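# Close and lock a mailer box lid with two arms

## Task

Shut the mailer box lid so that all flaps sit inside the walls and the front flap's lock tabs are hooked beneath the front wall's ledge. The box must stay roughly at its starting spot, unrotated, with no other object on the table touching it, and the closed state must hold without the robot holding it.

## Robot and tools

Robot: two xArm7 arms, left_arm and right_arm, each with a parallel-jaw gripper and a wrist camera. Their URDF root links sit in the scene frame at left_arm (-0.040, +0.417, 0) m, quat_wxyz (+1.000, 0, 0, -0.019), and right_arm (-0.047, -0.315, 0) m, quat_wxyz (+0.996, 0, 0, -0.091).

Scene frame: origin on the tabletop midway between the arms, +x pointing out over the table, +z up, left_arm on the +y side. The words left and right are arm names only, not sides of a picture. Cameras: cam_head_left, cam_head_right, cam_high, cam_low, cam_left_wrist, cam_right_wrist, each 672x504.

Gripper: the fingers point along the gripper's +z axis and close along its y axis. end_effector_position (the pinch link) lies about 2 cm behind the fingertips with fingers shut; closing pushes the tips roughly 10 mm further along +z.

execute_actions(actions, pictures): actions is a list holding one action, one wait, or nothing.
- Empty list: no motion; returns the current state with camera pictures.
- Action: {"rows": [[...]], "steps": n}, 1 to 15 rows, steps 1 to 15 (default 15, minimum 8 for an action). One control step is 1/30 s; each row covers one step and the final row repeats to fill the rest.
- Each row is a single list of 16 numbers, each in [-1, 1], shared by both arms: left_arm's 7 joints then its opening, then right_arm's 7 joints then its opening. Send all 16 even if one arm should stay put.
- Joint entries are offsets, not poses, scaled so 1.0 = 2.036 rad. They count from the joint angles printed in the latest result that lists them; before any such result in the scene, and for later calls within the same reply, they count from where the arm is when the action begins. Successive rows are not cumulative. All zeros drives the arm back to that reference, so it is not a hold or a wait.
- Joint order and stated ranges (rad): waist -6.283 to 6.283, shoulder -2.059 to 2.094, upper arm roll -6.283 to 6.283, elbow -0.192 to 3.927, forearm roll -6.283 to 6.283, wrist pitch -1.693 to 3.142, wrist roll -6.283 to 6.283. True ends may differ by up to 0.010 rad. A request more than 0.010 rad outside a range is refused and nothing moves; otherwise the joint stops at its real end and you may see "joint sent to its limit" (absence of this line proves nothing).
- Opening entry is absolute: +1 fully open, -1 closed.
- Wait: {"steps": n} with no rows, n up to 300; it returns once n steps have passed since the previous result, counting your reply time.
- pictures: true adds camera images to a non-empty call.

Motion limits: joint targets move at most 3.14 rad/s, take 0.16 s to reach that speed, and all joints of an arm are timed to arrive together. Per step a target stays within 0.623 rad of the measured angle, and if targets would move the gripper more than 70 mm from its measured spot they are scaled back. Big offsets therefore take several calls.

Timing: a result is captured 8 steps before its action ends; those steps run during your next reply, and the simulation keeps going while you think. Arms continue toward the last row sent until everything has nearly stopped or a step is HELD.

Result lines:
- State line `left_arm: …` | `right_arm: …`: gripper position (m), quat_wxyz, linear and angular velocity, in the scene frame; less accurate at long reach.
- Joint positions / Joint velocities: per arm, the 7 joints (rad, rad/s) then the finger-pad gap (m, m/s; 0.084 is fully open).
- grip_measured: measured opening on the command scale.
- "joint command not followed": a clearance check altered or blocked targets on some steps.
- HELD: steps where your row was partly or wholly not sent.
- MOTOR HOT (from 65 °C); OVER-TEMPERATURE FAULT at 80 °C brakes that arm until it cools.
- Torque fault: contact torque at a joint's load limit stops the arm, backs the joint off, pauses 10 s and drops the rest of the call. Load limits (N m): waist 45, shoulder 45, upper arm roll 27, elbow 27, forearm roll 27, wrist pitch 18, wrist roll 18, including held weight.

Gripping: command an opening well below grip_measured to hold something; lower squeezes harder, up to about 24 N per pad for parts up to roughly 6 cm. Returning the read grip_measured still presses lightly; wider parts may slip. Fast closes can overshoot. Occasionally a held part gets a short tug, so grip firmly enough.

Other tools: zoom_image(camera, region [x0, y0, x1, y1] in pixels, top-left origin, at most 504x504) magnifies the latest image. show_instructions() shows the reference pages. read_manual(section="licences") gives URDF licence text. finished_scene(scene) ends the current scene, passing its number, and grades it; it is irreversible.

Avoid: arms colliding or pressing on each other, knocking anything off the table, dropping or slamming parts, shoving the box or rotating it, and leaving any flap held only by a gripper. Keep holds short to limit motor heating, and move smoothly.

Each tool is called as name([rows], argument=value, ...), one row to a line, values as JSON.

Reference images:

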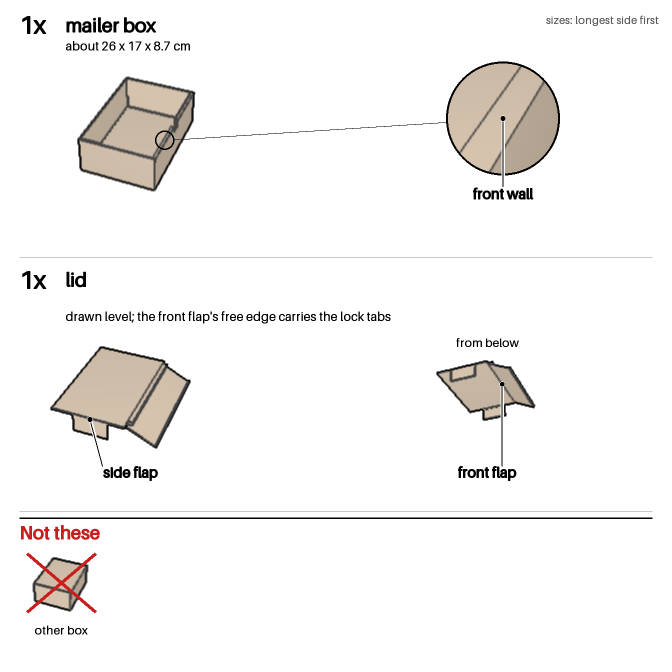

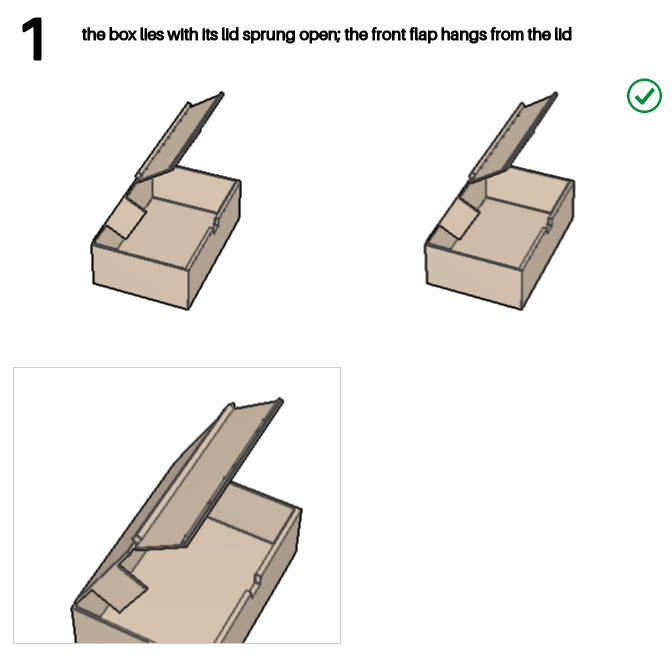

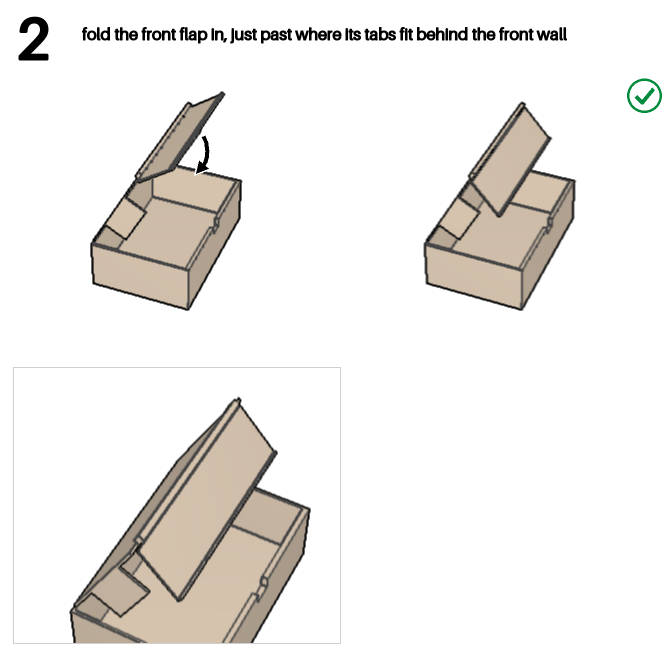

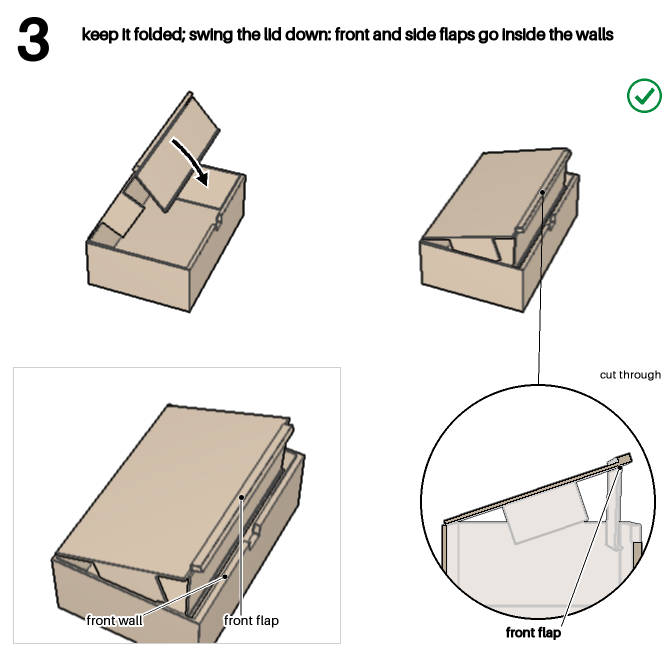

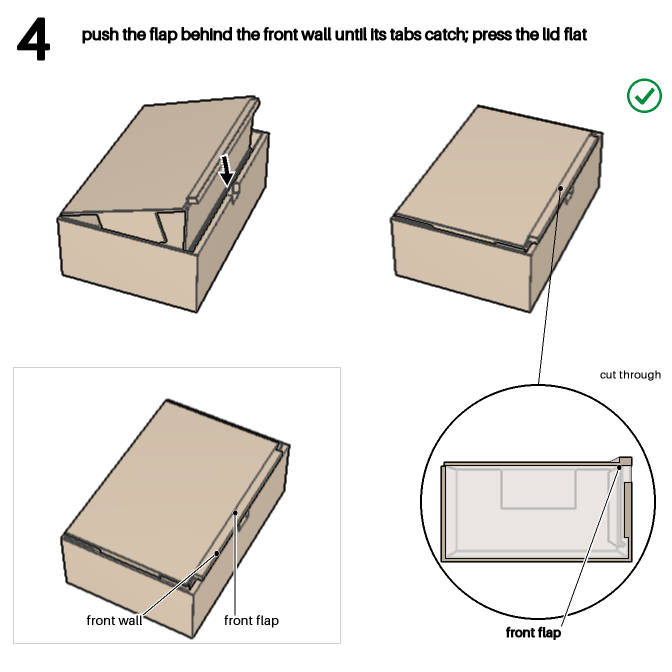

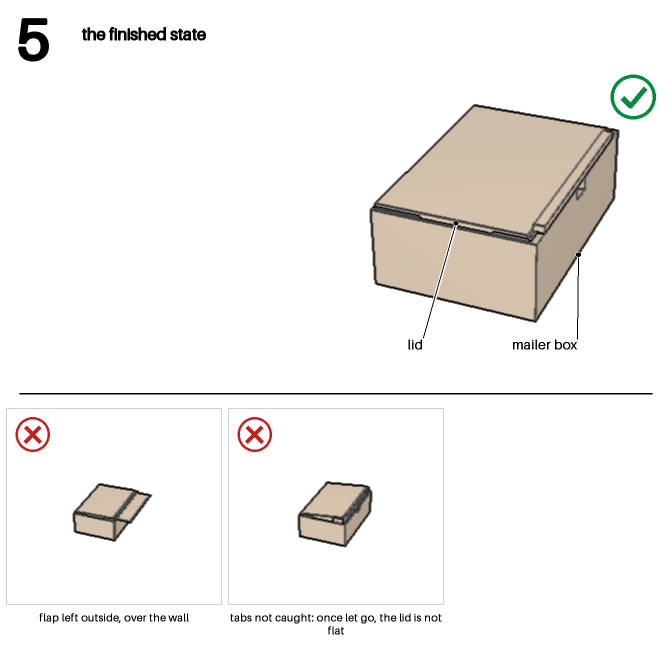

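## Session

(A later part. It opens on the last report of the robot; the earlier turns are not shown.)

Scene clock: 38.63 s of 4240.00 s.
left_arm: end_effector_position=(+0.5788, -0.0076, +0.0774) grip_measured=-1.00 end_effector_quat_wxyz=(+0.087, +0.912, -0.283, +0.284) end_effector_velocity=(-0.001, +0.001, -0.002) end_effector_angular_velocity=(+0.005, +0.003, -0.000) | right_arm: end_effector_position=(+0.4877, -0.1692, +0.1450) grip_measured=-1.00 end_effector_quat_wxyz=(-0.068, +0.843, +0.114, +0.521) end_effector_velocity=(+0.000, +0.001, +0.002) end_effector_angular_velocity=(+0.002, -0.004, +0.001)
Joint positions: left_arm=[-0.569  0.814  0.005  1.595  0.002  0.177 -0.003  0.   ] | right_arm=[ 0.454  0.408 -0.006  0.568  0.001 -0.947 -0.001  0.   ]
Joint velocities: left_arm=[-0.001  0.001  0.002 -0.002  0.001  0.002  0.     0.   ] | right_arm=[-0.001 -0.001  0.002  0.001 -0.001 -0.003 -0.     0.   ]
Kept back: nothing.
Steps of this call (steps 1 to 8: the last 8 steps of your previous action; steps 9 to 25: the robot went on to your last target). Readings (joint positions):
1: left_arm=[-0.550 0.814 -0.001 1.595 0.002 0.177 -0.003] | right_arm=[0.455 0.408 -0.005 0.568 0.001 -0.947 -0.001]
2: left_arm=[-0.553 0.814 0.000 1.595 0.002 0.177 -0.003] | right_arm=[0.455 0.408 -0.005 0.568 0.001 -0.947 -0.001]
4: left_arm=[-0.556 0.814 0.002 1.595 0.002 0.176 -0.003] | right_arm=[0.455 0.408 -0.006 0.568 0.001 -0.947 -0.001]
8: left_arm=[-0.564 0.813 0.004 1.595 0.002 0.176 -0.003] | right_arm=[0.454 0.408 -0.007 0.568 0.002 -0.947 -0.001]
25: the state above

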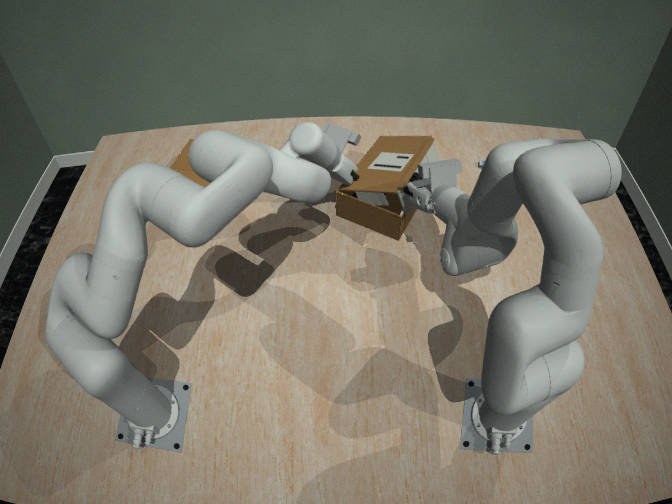

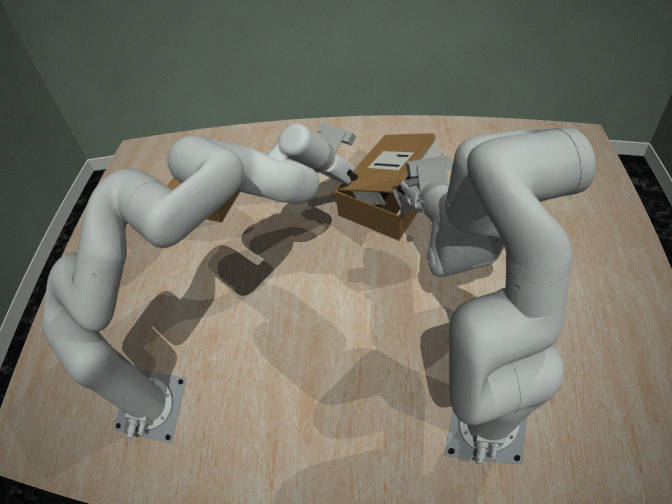

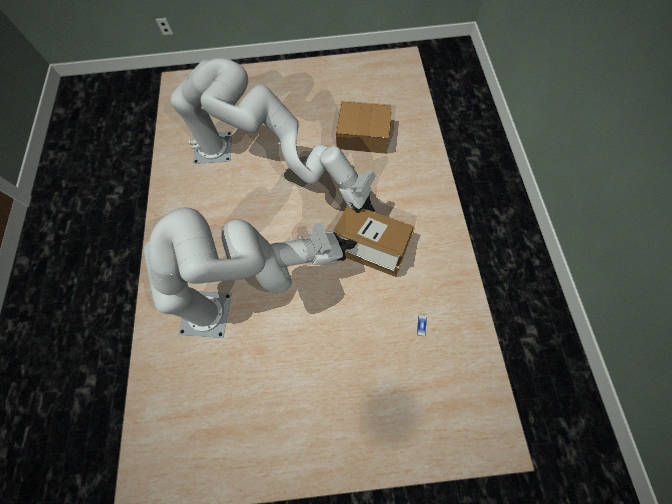

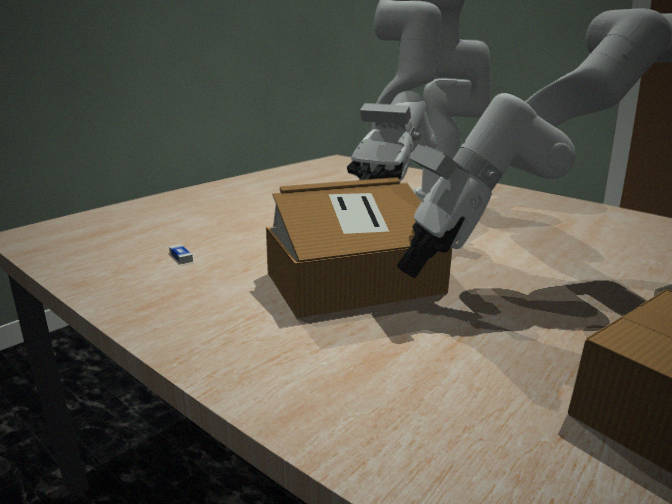

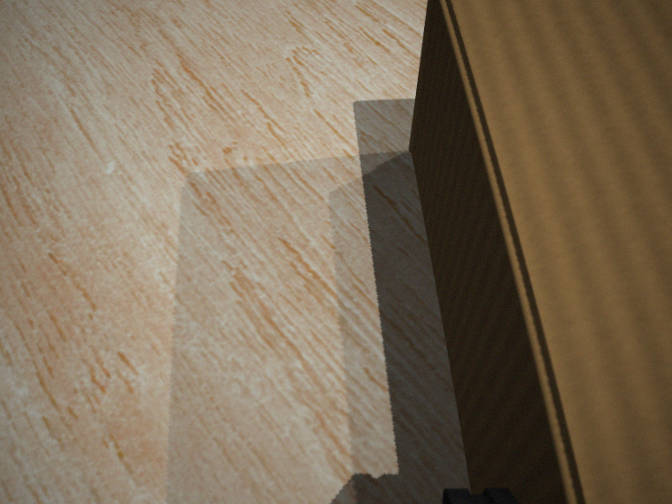

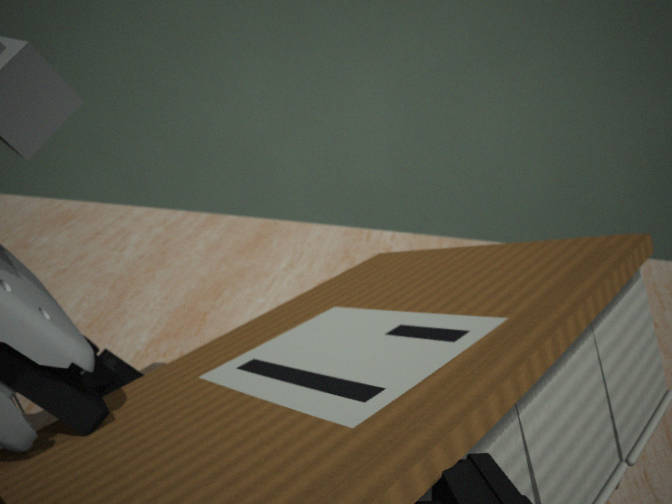

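execute_actions([
  {"rows":[[0,0,0,0,0,0,0,-1,0,0.01,0,0,0,-0.01,0,-1],[0,0,0,0,0,0,0,-1,0,0.01,0,0,0,-0.01,0,-1],[0,0,0,0,0,0,0,-1,0,0.01,0,0,0,-0.01,0,-1],[0,0,0,0,0,0,0,-1,0,0.01,0,0,0,-0.01,0,-1],[0,0,0,0,0,0,0,-1,0,0.01,0,0,0,-0.01,0,-1],[0,0,0,0,0,0,0,-1,0,0.02,0,0,0,-0.02,0,-1],[0,0,0,0,0,0,0,-1,0,0.02,0,0,0,-0.02,0,-1],[0,0,0,0,0,0,0,-1,0,0.02,0,0,0,-0.02,0,-1],[0,0,0,0,0,0,0,-1,0,0.02,0,0,0,-0.02,0,-1],[0,0,0,0,0,0,0,-1,0,0.02,0,0,0,-0.02,0,-1],[0,0,0,0,0,0,0,-1,0,0.03,0,0,0,-0.03,0,-1]]},
])

execute_actions([
  {"steps":25},
], pictures=true)

zoom_image(camera="cam_head_left", region=[300,110,500,260])

Scene clock: 39.40 s of 4240.00 s.
left_arm: end_effector_position=(+0.5789, -0.0069, +0.0771) grip_measured=-1.00 end_effector_quat_wxyz=(+0.086, +0.912, -0.283, +0.284) end_effector_velocity=(-0.001, -0.002, -0.002) end_effector_angular_velocity=(+0.001, +0.002, -0.003) | right_arm: end_effector_position=(+0.4872, -0.1696, +0.1414) grip_measured=-1.00 end_effector_quat_wxyz=(-0.068, +0.841, +0.113, +0.524) end_effector_velocity=(-0.007, -0.008, -0.037) end_effector_angular_velocity=(+0.004, -0.021, -0.011)
Joint positions: left_arm=[-0.568  0.813  0.005  1.593  0.002  0.177 -0.003  0.   ] | right_arm=[ 0.454  0.427 -0.007  0.57   0.003 -0.971 -0.001  0.   ]
Joint velocities: left_arm=[-0.002  0.004 -0.001  0.002 -0.001  0.001  0.001  0.   ] | right_arm=[-0.004  0.147 -0.004  0.008  0.004 -0.161  0.     0.   ]
Steps of this call (steps 1 to 15: the robot went on to your last target; step 16: nothing new was sent; steps 17 to 23: the first 7 steps of this action). Readings (joint positions):
17: left_arm=[-0.569 0.813 0.005 1.593 0.002 0.177 -0.003] | right_arm=[0.455 0.408 -0.006 0.568 0.003 -0.948 -0.001]
18: left_arm=[-0.568 0.813 0.005 1.594 0.002 0.177 -0.003] | right_arm=[0.455 0.411 -0.006 0.569 0.003 -0.951 -0.001]
20: left_arm=[-0.568 0.813 0.005 1.593 0.002 0.177 -0.003] | right_arm=[0.455 0.418 -0.006 0.570 0.003 -0.961 -0.001]
23: the state above

Scene clock: 40.23 s of 4240.00 s.
left_arm: end_effector_position=(+0.5792, -0.0068, +0.0770) grip_measured=-1.00 end_effector_quat_wxyz=(+0.086, +0.912, -0.283, +0.284) end_effector_velocity=(+0.001, +0.000, +0.001) end_effector_angular_velocity=(-0.001, -0.001, +0.001) | right_arm: end_effector_position=(+0.4832, -0.1725, +0.1273) grip_measured=-1.00 end_effector_quat_wxyz=(-0.066, +0.843, +0.112, +0.522) end_effector_velocity=(-0.000, -0.000, -0.001) end_effector_angular_velocity=(-0.000, +0.000, +0.000)
Joint positions: left_arm=[-0.569  0.814  0.006  1.594  0.002  0.177 -0.003  0.   ] | right_arm=[ 0.454  0.469 -0.009  0.568  0.004 -1.008 -0.001  0.   ]
Joint velocities: left_arm=[ 0.001 -0.    -0.     0.001  0.    -0.    -0.     0.   ] | right_arm=[-0.     0.001  0.    -0.001 -0.    -0.001 -0.     0.   ]
Kept back: nothing.
Steps of this call (steps 1 to 8: the last 8 steps of your previous action; steps 9 to 25: the robot went on to your last target). Readings (joint positions):
1: left_arm=[-0.568 0.814 0.005 1.594 0.002 0.177 -0.002] | right_arm=[0.454 0.432 -0.007 0.570 0.003 -0.976 -0.001]
2: left_arm=[-0.569 0.814 0.005 1.594 0.002 0.177 -0.002] | right_arm=[0.454 0.437 -0.007 0.570 0.003 -0.980 -0.001]
4: left_arm=[-0.569 0.814 0.005 1.594 0.002 0.177 -0.002] | right_arm=[0.454 0.444 -0.008 0.570 0.004 -0.986 -0.001]
8: left_arm=[-0.569 0.814 0.005 1.594 0.002 0.177 -0.002] | right_arm=[0.454 0.461 -0.009 0.570 0.004 -1.003 -0.001]
25: the state above

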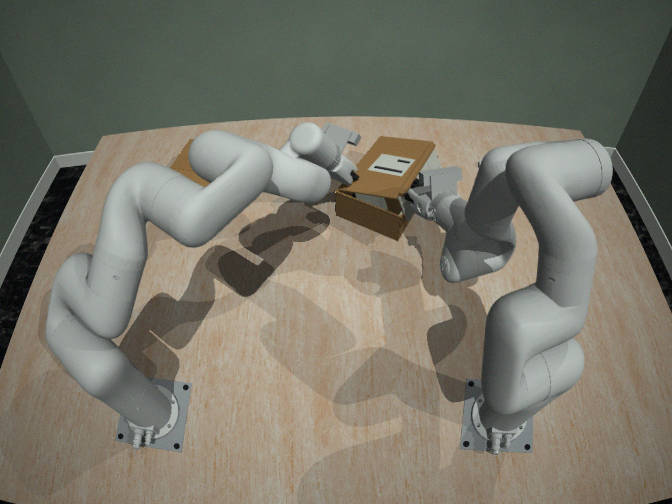

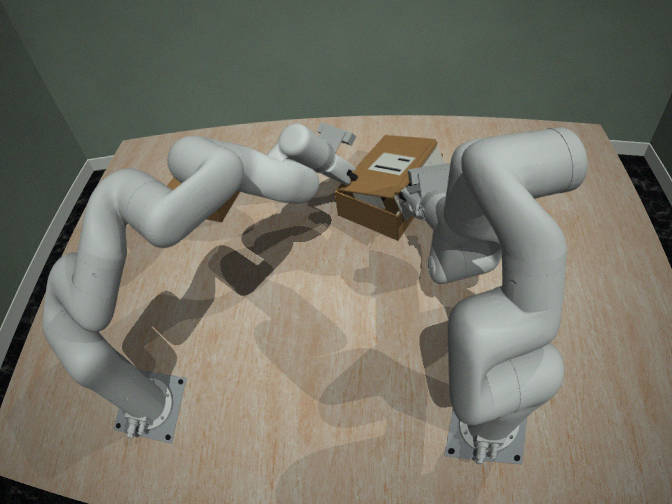

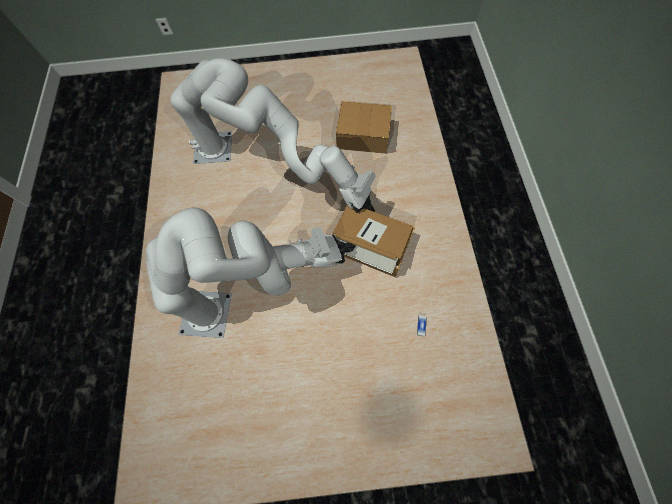

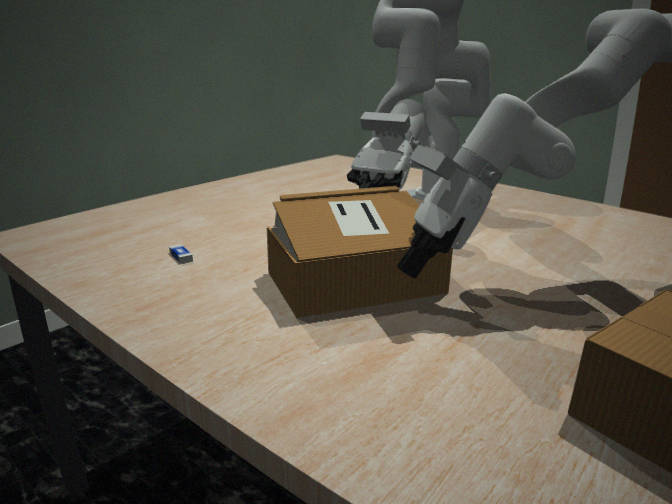

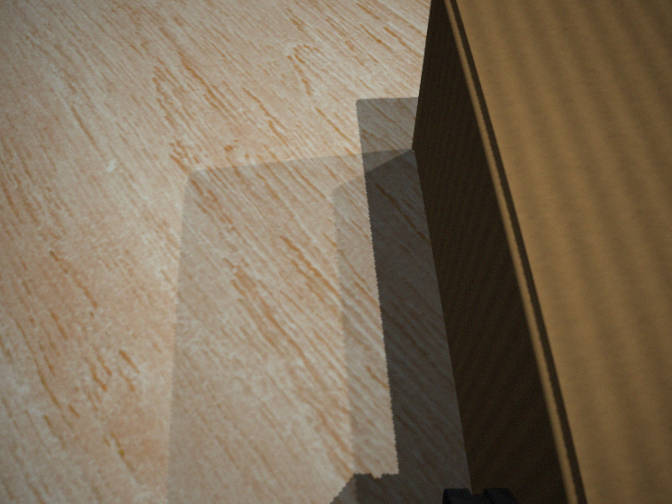

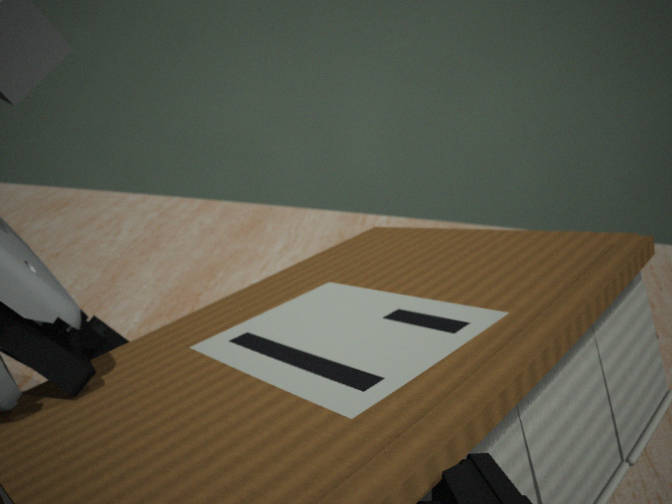

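Region (300, 110, 500, 260) of cam_head_left's 672x504 image, scaled by 2.520, with more detail than that image has; it fills the top 378 rows of this view, and the rest is white.

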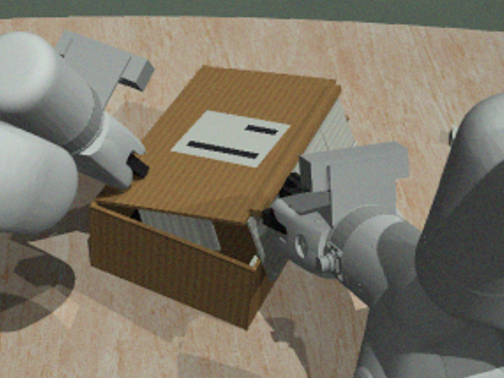

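execute_actions([
  {"rows":[[0,0,0,0,0,0,0,-1,-0.006,0,0,0,0,0,0,-1],[0,0,0,0,0,0,0,-1,-0.006,0,0,0,0,0,0,-1],[0,0,0,0,0,0,0,-1,-0.006,0,0,0,0,0,0,-1],[0,0,0,0,0,0,0,-1,-0.006,0,0,0,0,0,0,-1],[0,0,0,0,0,0,0,-1,-0.006,0.012,0,0,0,-0.012,0,-1],[0,0,0,0,0,0,0,-1,-0.006,0.012,0,0,0,-0.012,0,-1],[0,0,0,0,0,0,0,-1,-0.006,0.012,0,0,0,-0.012,0,-1],[0,0,0,0,0,0,0,-1,-0.006,0.012,0,0,0,-0.012,0,-1],[0,0,0,0,0,0,0,-1,-0.006,0.025,0,0,0,-0.025,0,-1]]},
])

execute_actions([
  {"steps":25},
], pictures=true)

zoom_image(camera="cam_head_left", region=[300,110,500,260])

Scene clock: 41.03 s of 4240.00 s.
left_arm: end_effector_position=(+0.5793, -0.0067, +0.0771) grip_measured=-1.00 end_effector_quat_wxyz=(+0.086, +0.912, -0.283, +0.284) end_effector_velocity=(-0.000, -0.001, +0.000) end_effector_angular_velocity=(-0.002, -0.001, -0.001) | right_arm: end_effector_position=(+0.4828, -0.1748, +0.1243) grip_measured=-1.00 end_effector_quat_wxyz=(-0.066, +0.844, +0.110, +0.521) end_effector_velocity=(-0.014, -0.023, -0.060) end_effector_angular_velocity=(-0.014, +0.035, -0.033)
Joint positions: left_arm=[-0.569  0.814  0.007  1.594  0.002  0.177 -0.003  0.   ] | right_arm=[ 0.446  0.478 -0.005  0.568  0.003 -1.017 -0.001  0.   ]
Joint velocities: left_arm=[ 0.     0.    -0.002  0.001 -0.001 -0.001  0.001  0.   ] | right_arm=[-0.023  0.172 -0.009 -0.004  0.001 -0.138  0.001  0.   ]
Steps of this call (steps 1 to 15: the robot went on to your last target; steps 16 to 17: nothing new was sent; steps 18 to 24: the first 7 steps of this action). Readings (joint positions):
18: left_arm=[-0.569 0.814 0.006 1.594 0.002 0.177 -0.003] | right_arm=[0.454 0.469 -0.009 0.568 0.004 -1.008 -0.001]
19: left_arm=[-0.569 0.814 0.006 1.594 0.002 0.177 -0.003] | right_arm=[0.452 0.469 -0.008 0.568 0.004 -1.008 -0.001]
21: left_arm=[-0.569 0.814 0.007 1.594 0.002 0.177 -0.003] | right_arm=[0.449 0.469 -0.006 0.568 0.004 -1.008 -0.001]
24: the state above

Scene clock: 41.87 s of 4240.00 s.
left_arm: end_effector_position=(+0.5788, -0.0073, +0.0770) grip_measured=-1.00 end_effector_quat_wxyz=(+0.086, +0.912, -0.283, +0.284) end_effector_velocity=(-0.005, -0.008, +0.000) end_effector_angular_velocity=(-0.006, +0.003, -0.010) | right_arm: end_effector_position=(+0.4795, -0.1801, +0.1121) grip_measured=-1.00 end_effector_quat_wxyz=(-0.063, +0.844, +0.107, +0.522) end_effector_velocity=(+0.002, -0.011, +0.000) end_effector_angular_velocity=(-0.006, -0.002, -0.020)
Joint positions: left_arm=[-0.569  0.814  0.006  1.594  0.002  0.177 -0.003  0.   ] | right_arm=[ 0.442  0.52  -0.008  0.568  0.004 -1.059 -0.001  0.   ]
Joint velocities: left_arm=[-0.005 -0.    -0.009  0.001  0.001 -0.    -0.001  0.   ] | right_arm=[-0.007 -0.001 -0.012 -0.004  0.003 -0.003 -0.     0.   ]
Kept back: nothing.
Steps of this call (steps 1 to 8: the last 8 steps of your previous action; steps 9 to 25: the robot went on to your last target). Readings (joint positions):
1: left_arm=[-0.569 0.814 0.007 1.594 0.002 0.177 -0.003] | right_arm=[0.445 0.484 -0.005 0.568 0.003 -1.021 -0.001]
2: left_arm=[-0.569 0.814 0.007 1.594 0.002 0.177 -0.003] | right_arm=[0.445 0.488 -0.005 0.568 0.003 -1.025 -0.001]
4: left_arm=[-0.569 0.814 0.006 1.594 0.002 0.177 -0.003] | right_arm=[0.444 0.501 -0.006 0.569 0.003 -1.039 -0.001]
8: left_arm=[-0.569 0.814 0.006 1.594 0.002 0.177 -0.003] | right_arm=[0.443 0.516 -0.007 0.569 0.003 -1.056 -0.001]
25: the state above

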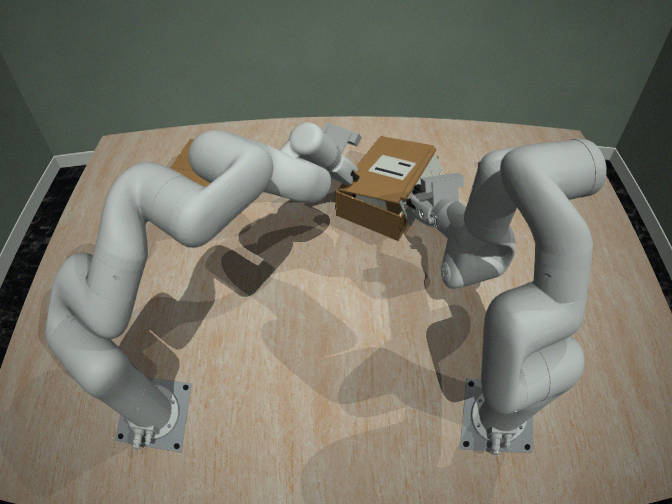

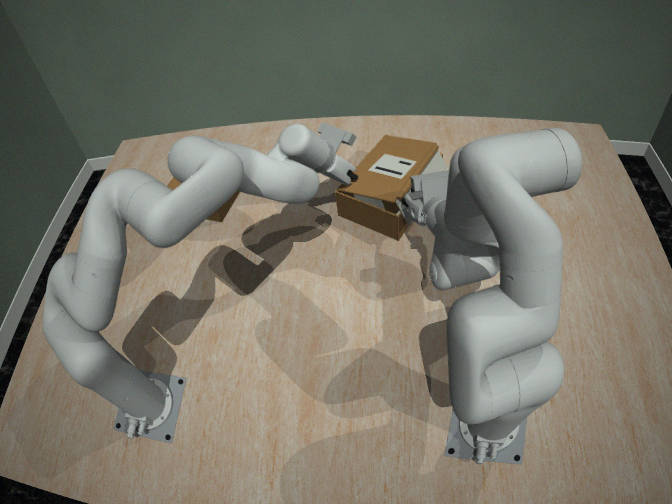

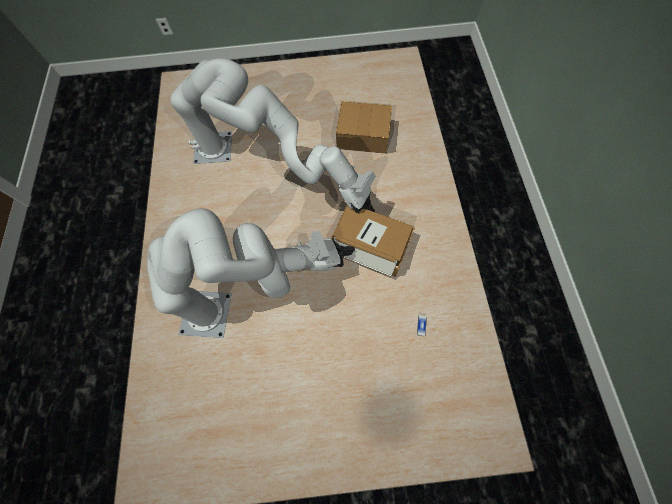

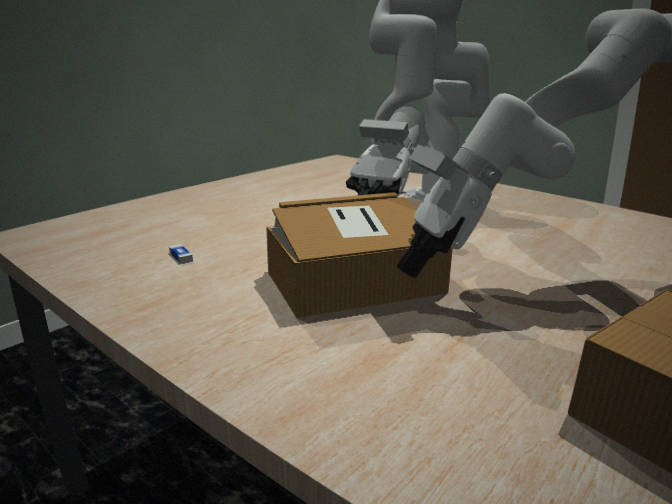

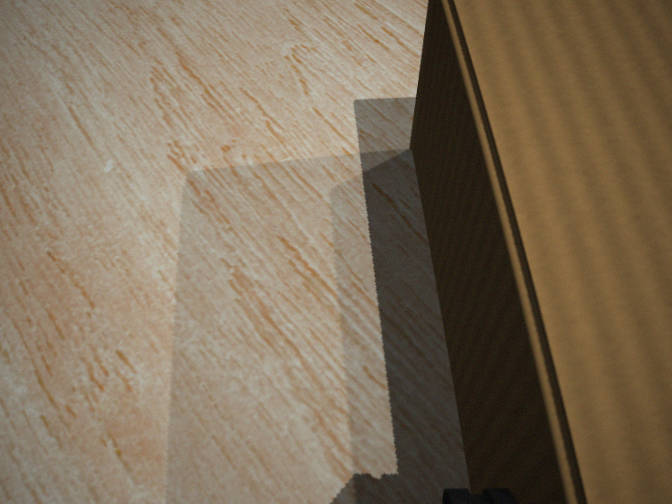

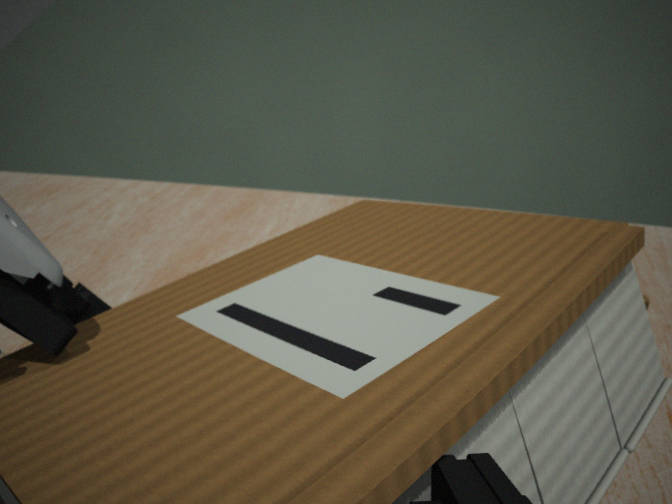

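Region (300, 110, 500, 260) of cam_head_left's 672x504 image, scaled by 2.520, with more detail than that image has; it fills the top 378 rows of this view, and the rest is white.

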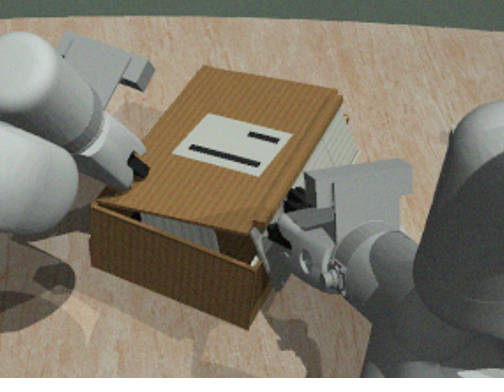

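execute_actions([
  {"rows":[[0,0,0,0,0,0,0,-1,-0.004,0.017,0,0,0,-0.017,0,-1],[0,0,0,0,0,0,0,-1,-0.004,0.017,0,0,0,-0.017,0,-1],[0,0,0,0,0,0,0,-1,-0.004,0.017,0,0,0,-0.017,0,-1],[0,0,0,0,0,0,0,-1,-0.004,0.017,0,0,0,-0.017,0,-1],[0,0,0,0,0,0,0,-1,-0.004,0.017,0,0,0,-0.017,0,-1],[0,0,0,0,0,0,0,-1,-0.006,0.034,0,0,0,-0.034,0,-1],[0,0,0,0,0,0,0,-1,-0.006,0.034,0,0,0,-0.034,0,-1],[0,0,0,0,0,0,0,-1,-0.006,0.034,0,0,0,-0.034,0,-1],[0,0,0,0,0,0,0,-1,-0.006,0.034,0,0,0,-0.034,0,-1],[0,0,0,0,0,0,0,-1,-0.006,0.034,0,0,0,-0.034,0,-1],[0,0,0,0,0,0,0,-1,-0.008,0.05,0,0,0,-0.05,0,-1]]},
])

execute_actions([
  {"steps":25},
], pictures=true)

zoom_image(camera="cam_head_left", region=[300,110,500,260])

Scene clock: 42.83 s of 4240.00 s.
left_arm: end_effector_position=(+0.5788, -0.0073, +0.0770) grip_measured=-1.00 end_effector_quat_wxyz=(+0.086, +0.912, -0.283, +0.284) end_effector_velocity=(-0.000, -0.001, +0.000) end_effector_angular_velocity=(-0.001, -0.000, -0.002) | right_arm: end_effector_position=(+0.4766, -0.1849, +0.1021) grip_measured=-1.00 end_effector_quat_wxyz=(-0.061, +0.844, +0.104, +0.522) end_effector_velocity=(-0.017, -0.017, -0.054) end_effector_angular_velocity=(+0.011, -0.041, -0.020)
Joint positions: left_arm=[-0.569  0.814  0.006  1.594  0.002  0.177 -0.003  0.   ] | right_arm=[ 0.434  0.556 -0.008  0.568  0.004 -1.094 -0.001  0.   ]
Joint velocities: left_arm=[-0.     0.    -0.001  0.001 -0.    -0.     0.001  0.   ] | right_arm=[-0.032  0.238  0.008  0.019 -0.003 -0.261 -0.001  0.   ]
Steps of this call (steps 1 to 15: the robot went on to your last target; steps 16 to 22: nothing new was sent; steps 23 to 29: the first 7 steps of this action). Readings (joint positions):
23: left_arm=[-0.569 0.814 0.006 1.594 0.002 0.177 -0.003] | right_arm=[0.442 0.520 -0.009 0.568 0.004 -1.060 -0.001]
24: left_arm=[-0.569 0.814 0.006 1.594 0.002 0.177 -0.003] | right_arm=[0.441 0.524 -0.008 0.568 0.004 -1.065 -0.001]
26: left_arm=[-0.569 0.814 0.006 1.594 0.002 0.177 -0.003] | right_arm=[0.438 0.538 -0.008 0.569 0.004 -1.079 -0.001]
29: the state above

Scene clock: 43.67 s of 4240.00 s.
left_arm: end_effector_position=(+0.5788, -0.0073, +0.0770) grip_measured=-1.00 end_effector_quat_wxyz=(+0.086, +0.912, -0.283, +0.284) end_effector_velocity=(+0.000, -0.000, +0.000) end_effector_angular_velocity=(-0.001, +0.000, +0.000) | right_arm: end_effector_position=(+0.4692, -0.1914, +0.0837) grip_measured=-1.00 end_effector_quat_wxyz=(-0.059, +0.845, +0.101, +0.522) end_effector_velocity=(+0.000, -0.000, -0.001) end_effector_angular_velocity=(-0.001, +0.001, +0.000)
Joint positions: left_arm=[-0.569  0.814  0.006  1.594  0.002  0.177 -0.003  0.   ] | right_arm=[ 0.426  0.622 -0.008  0.567  0.004 -1.16  -0.001  0.   ]
Joint velocities: left_arm=[ 0.001 -0.    -0.002  0.    -0.001 -0.     0.001  0.   ] | right_arm=[-0.001  0.001 -0.     0.    -0.     0.001 -0.001  0.   ]
Kept back: nothing.
Steps of this call (steps 1 to 8: the last 8 steps of your previous action; steps 9 to 25: the robot went on to your last target). Readings (joint positions):
1: left_arm=[-0.569 0.814 0.006 1.594 0.002 0.177 -0.003] | right_arm=[0.433 0.564 -0.008 0.569 0.004 -1.103 -0.001]
2: left_arm=[-0.569 0.814 0.006 1.594 0.002 0.177 -0.003] | right_arm=[0.432 0.573 -0.008 0.568 0.004 -1.111 -0.001]
4: left_arm=[-0.569 0.814 0.006 1.594 0.002 0.177 -0.003] | right_arm=[0.431 0.584 -0.008 0.567 0.004 -1.120 -0.001]
8: left_arm=[-0.569 0.814 0.006 1.594 0.002 0.177 -0.003] | right_arm=[0.427 0.612 -0.008 0.567 0.004 -1.149 -0.001]
25: the state above

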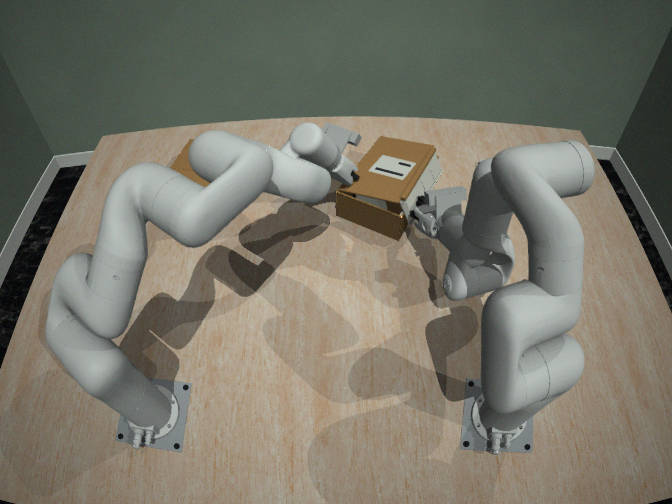

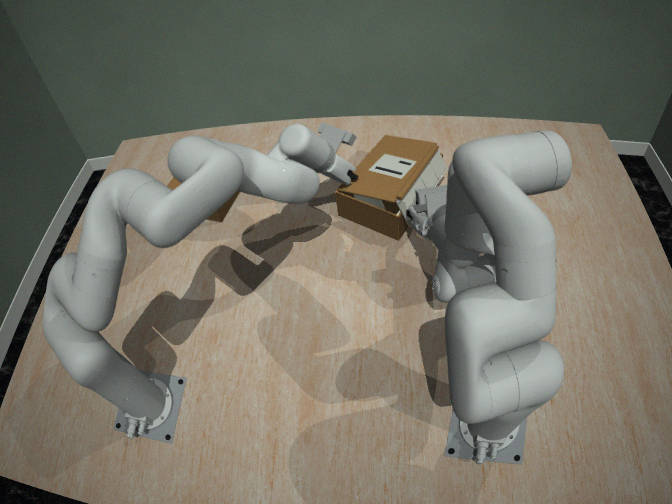

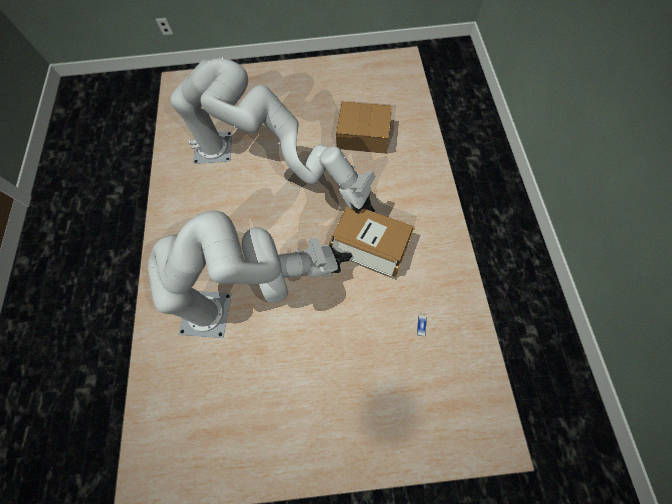

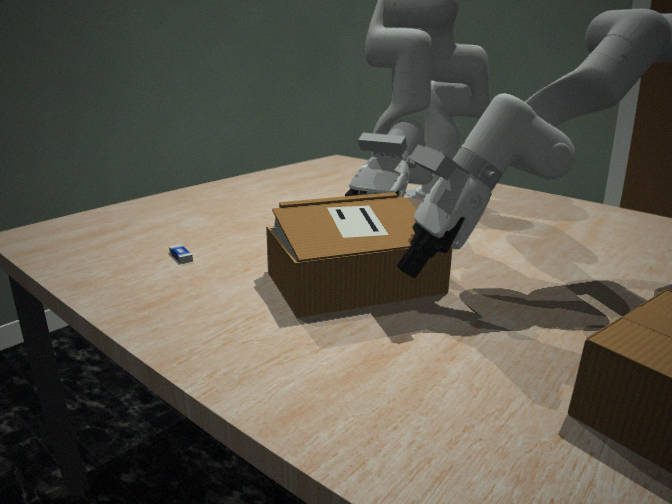

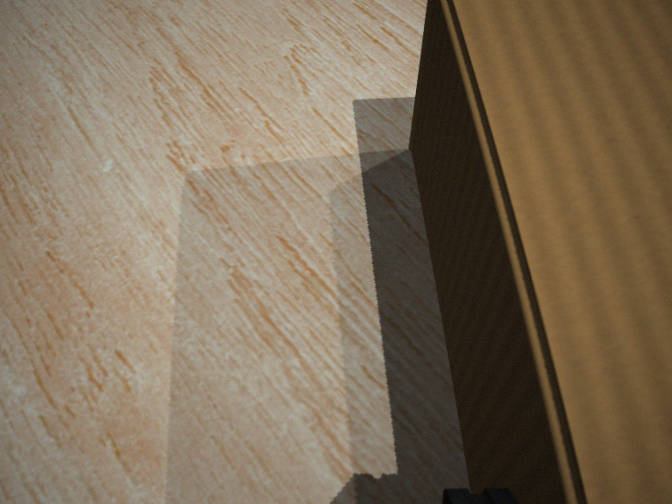

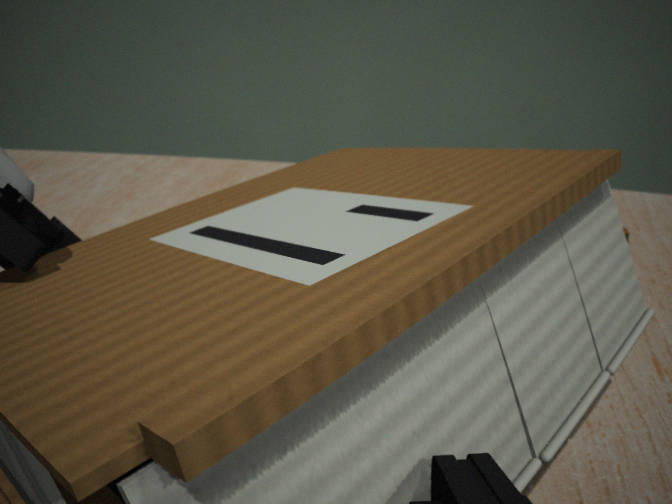

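Region (300, 110, 500, 260) of cam_head_left's 672x504 image, scaled by 2.520, with more detail than that image has; it fills the top 378 rows of this view, and the rest is white.

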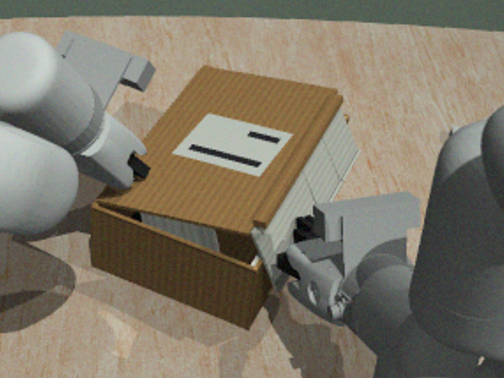

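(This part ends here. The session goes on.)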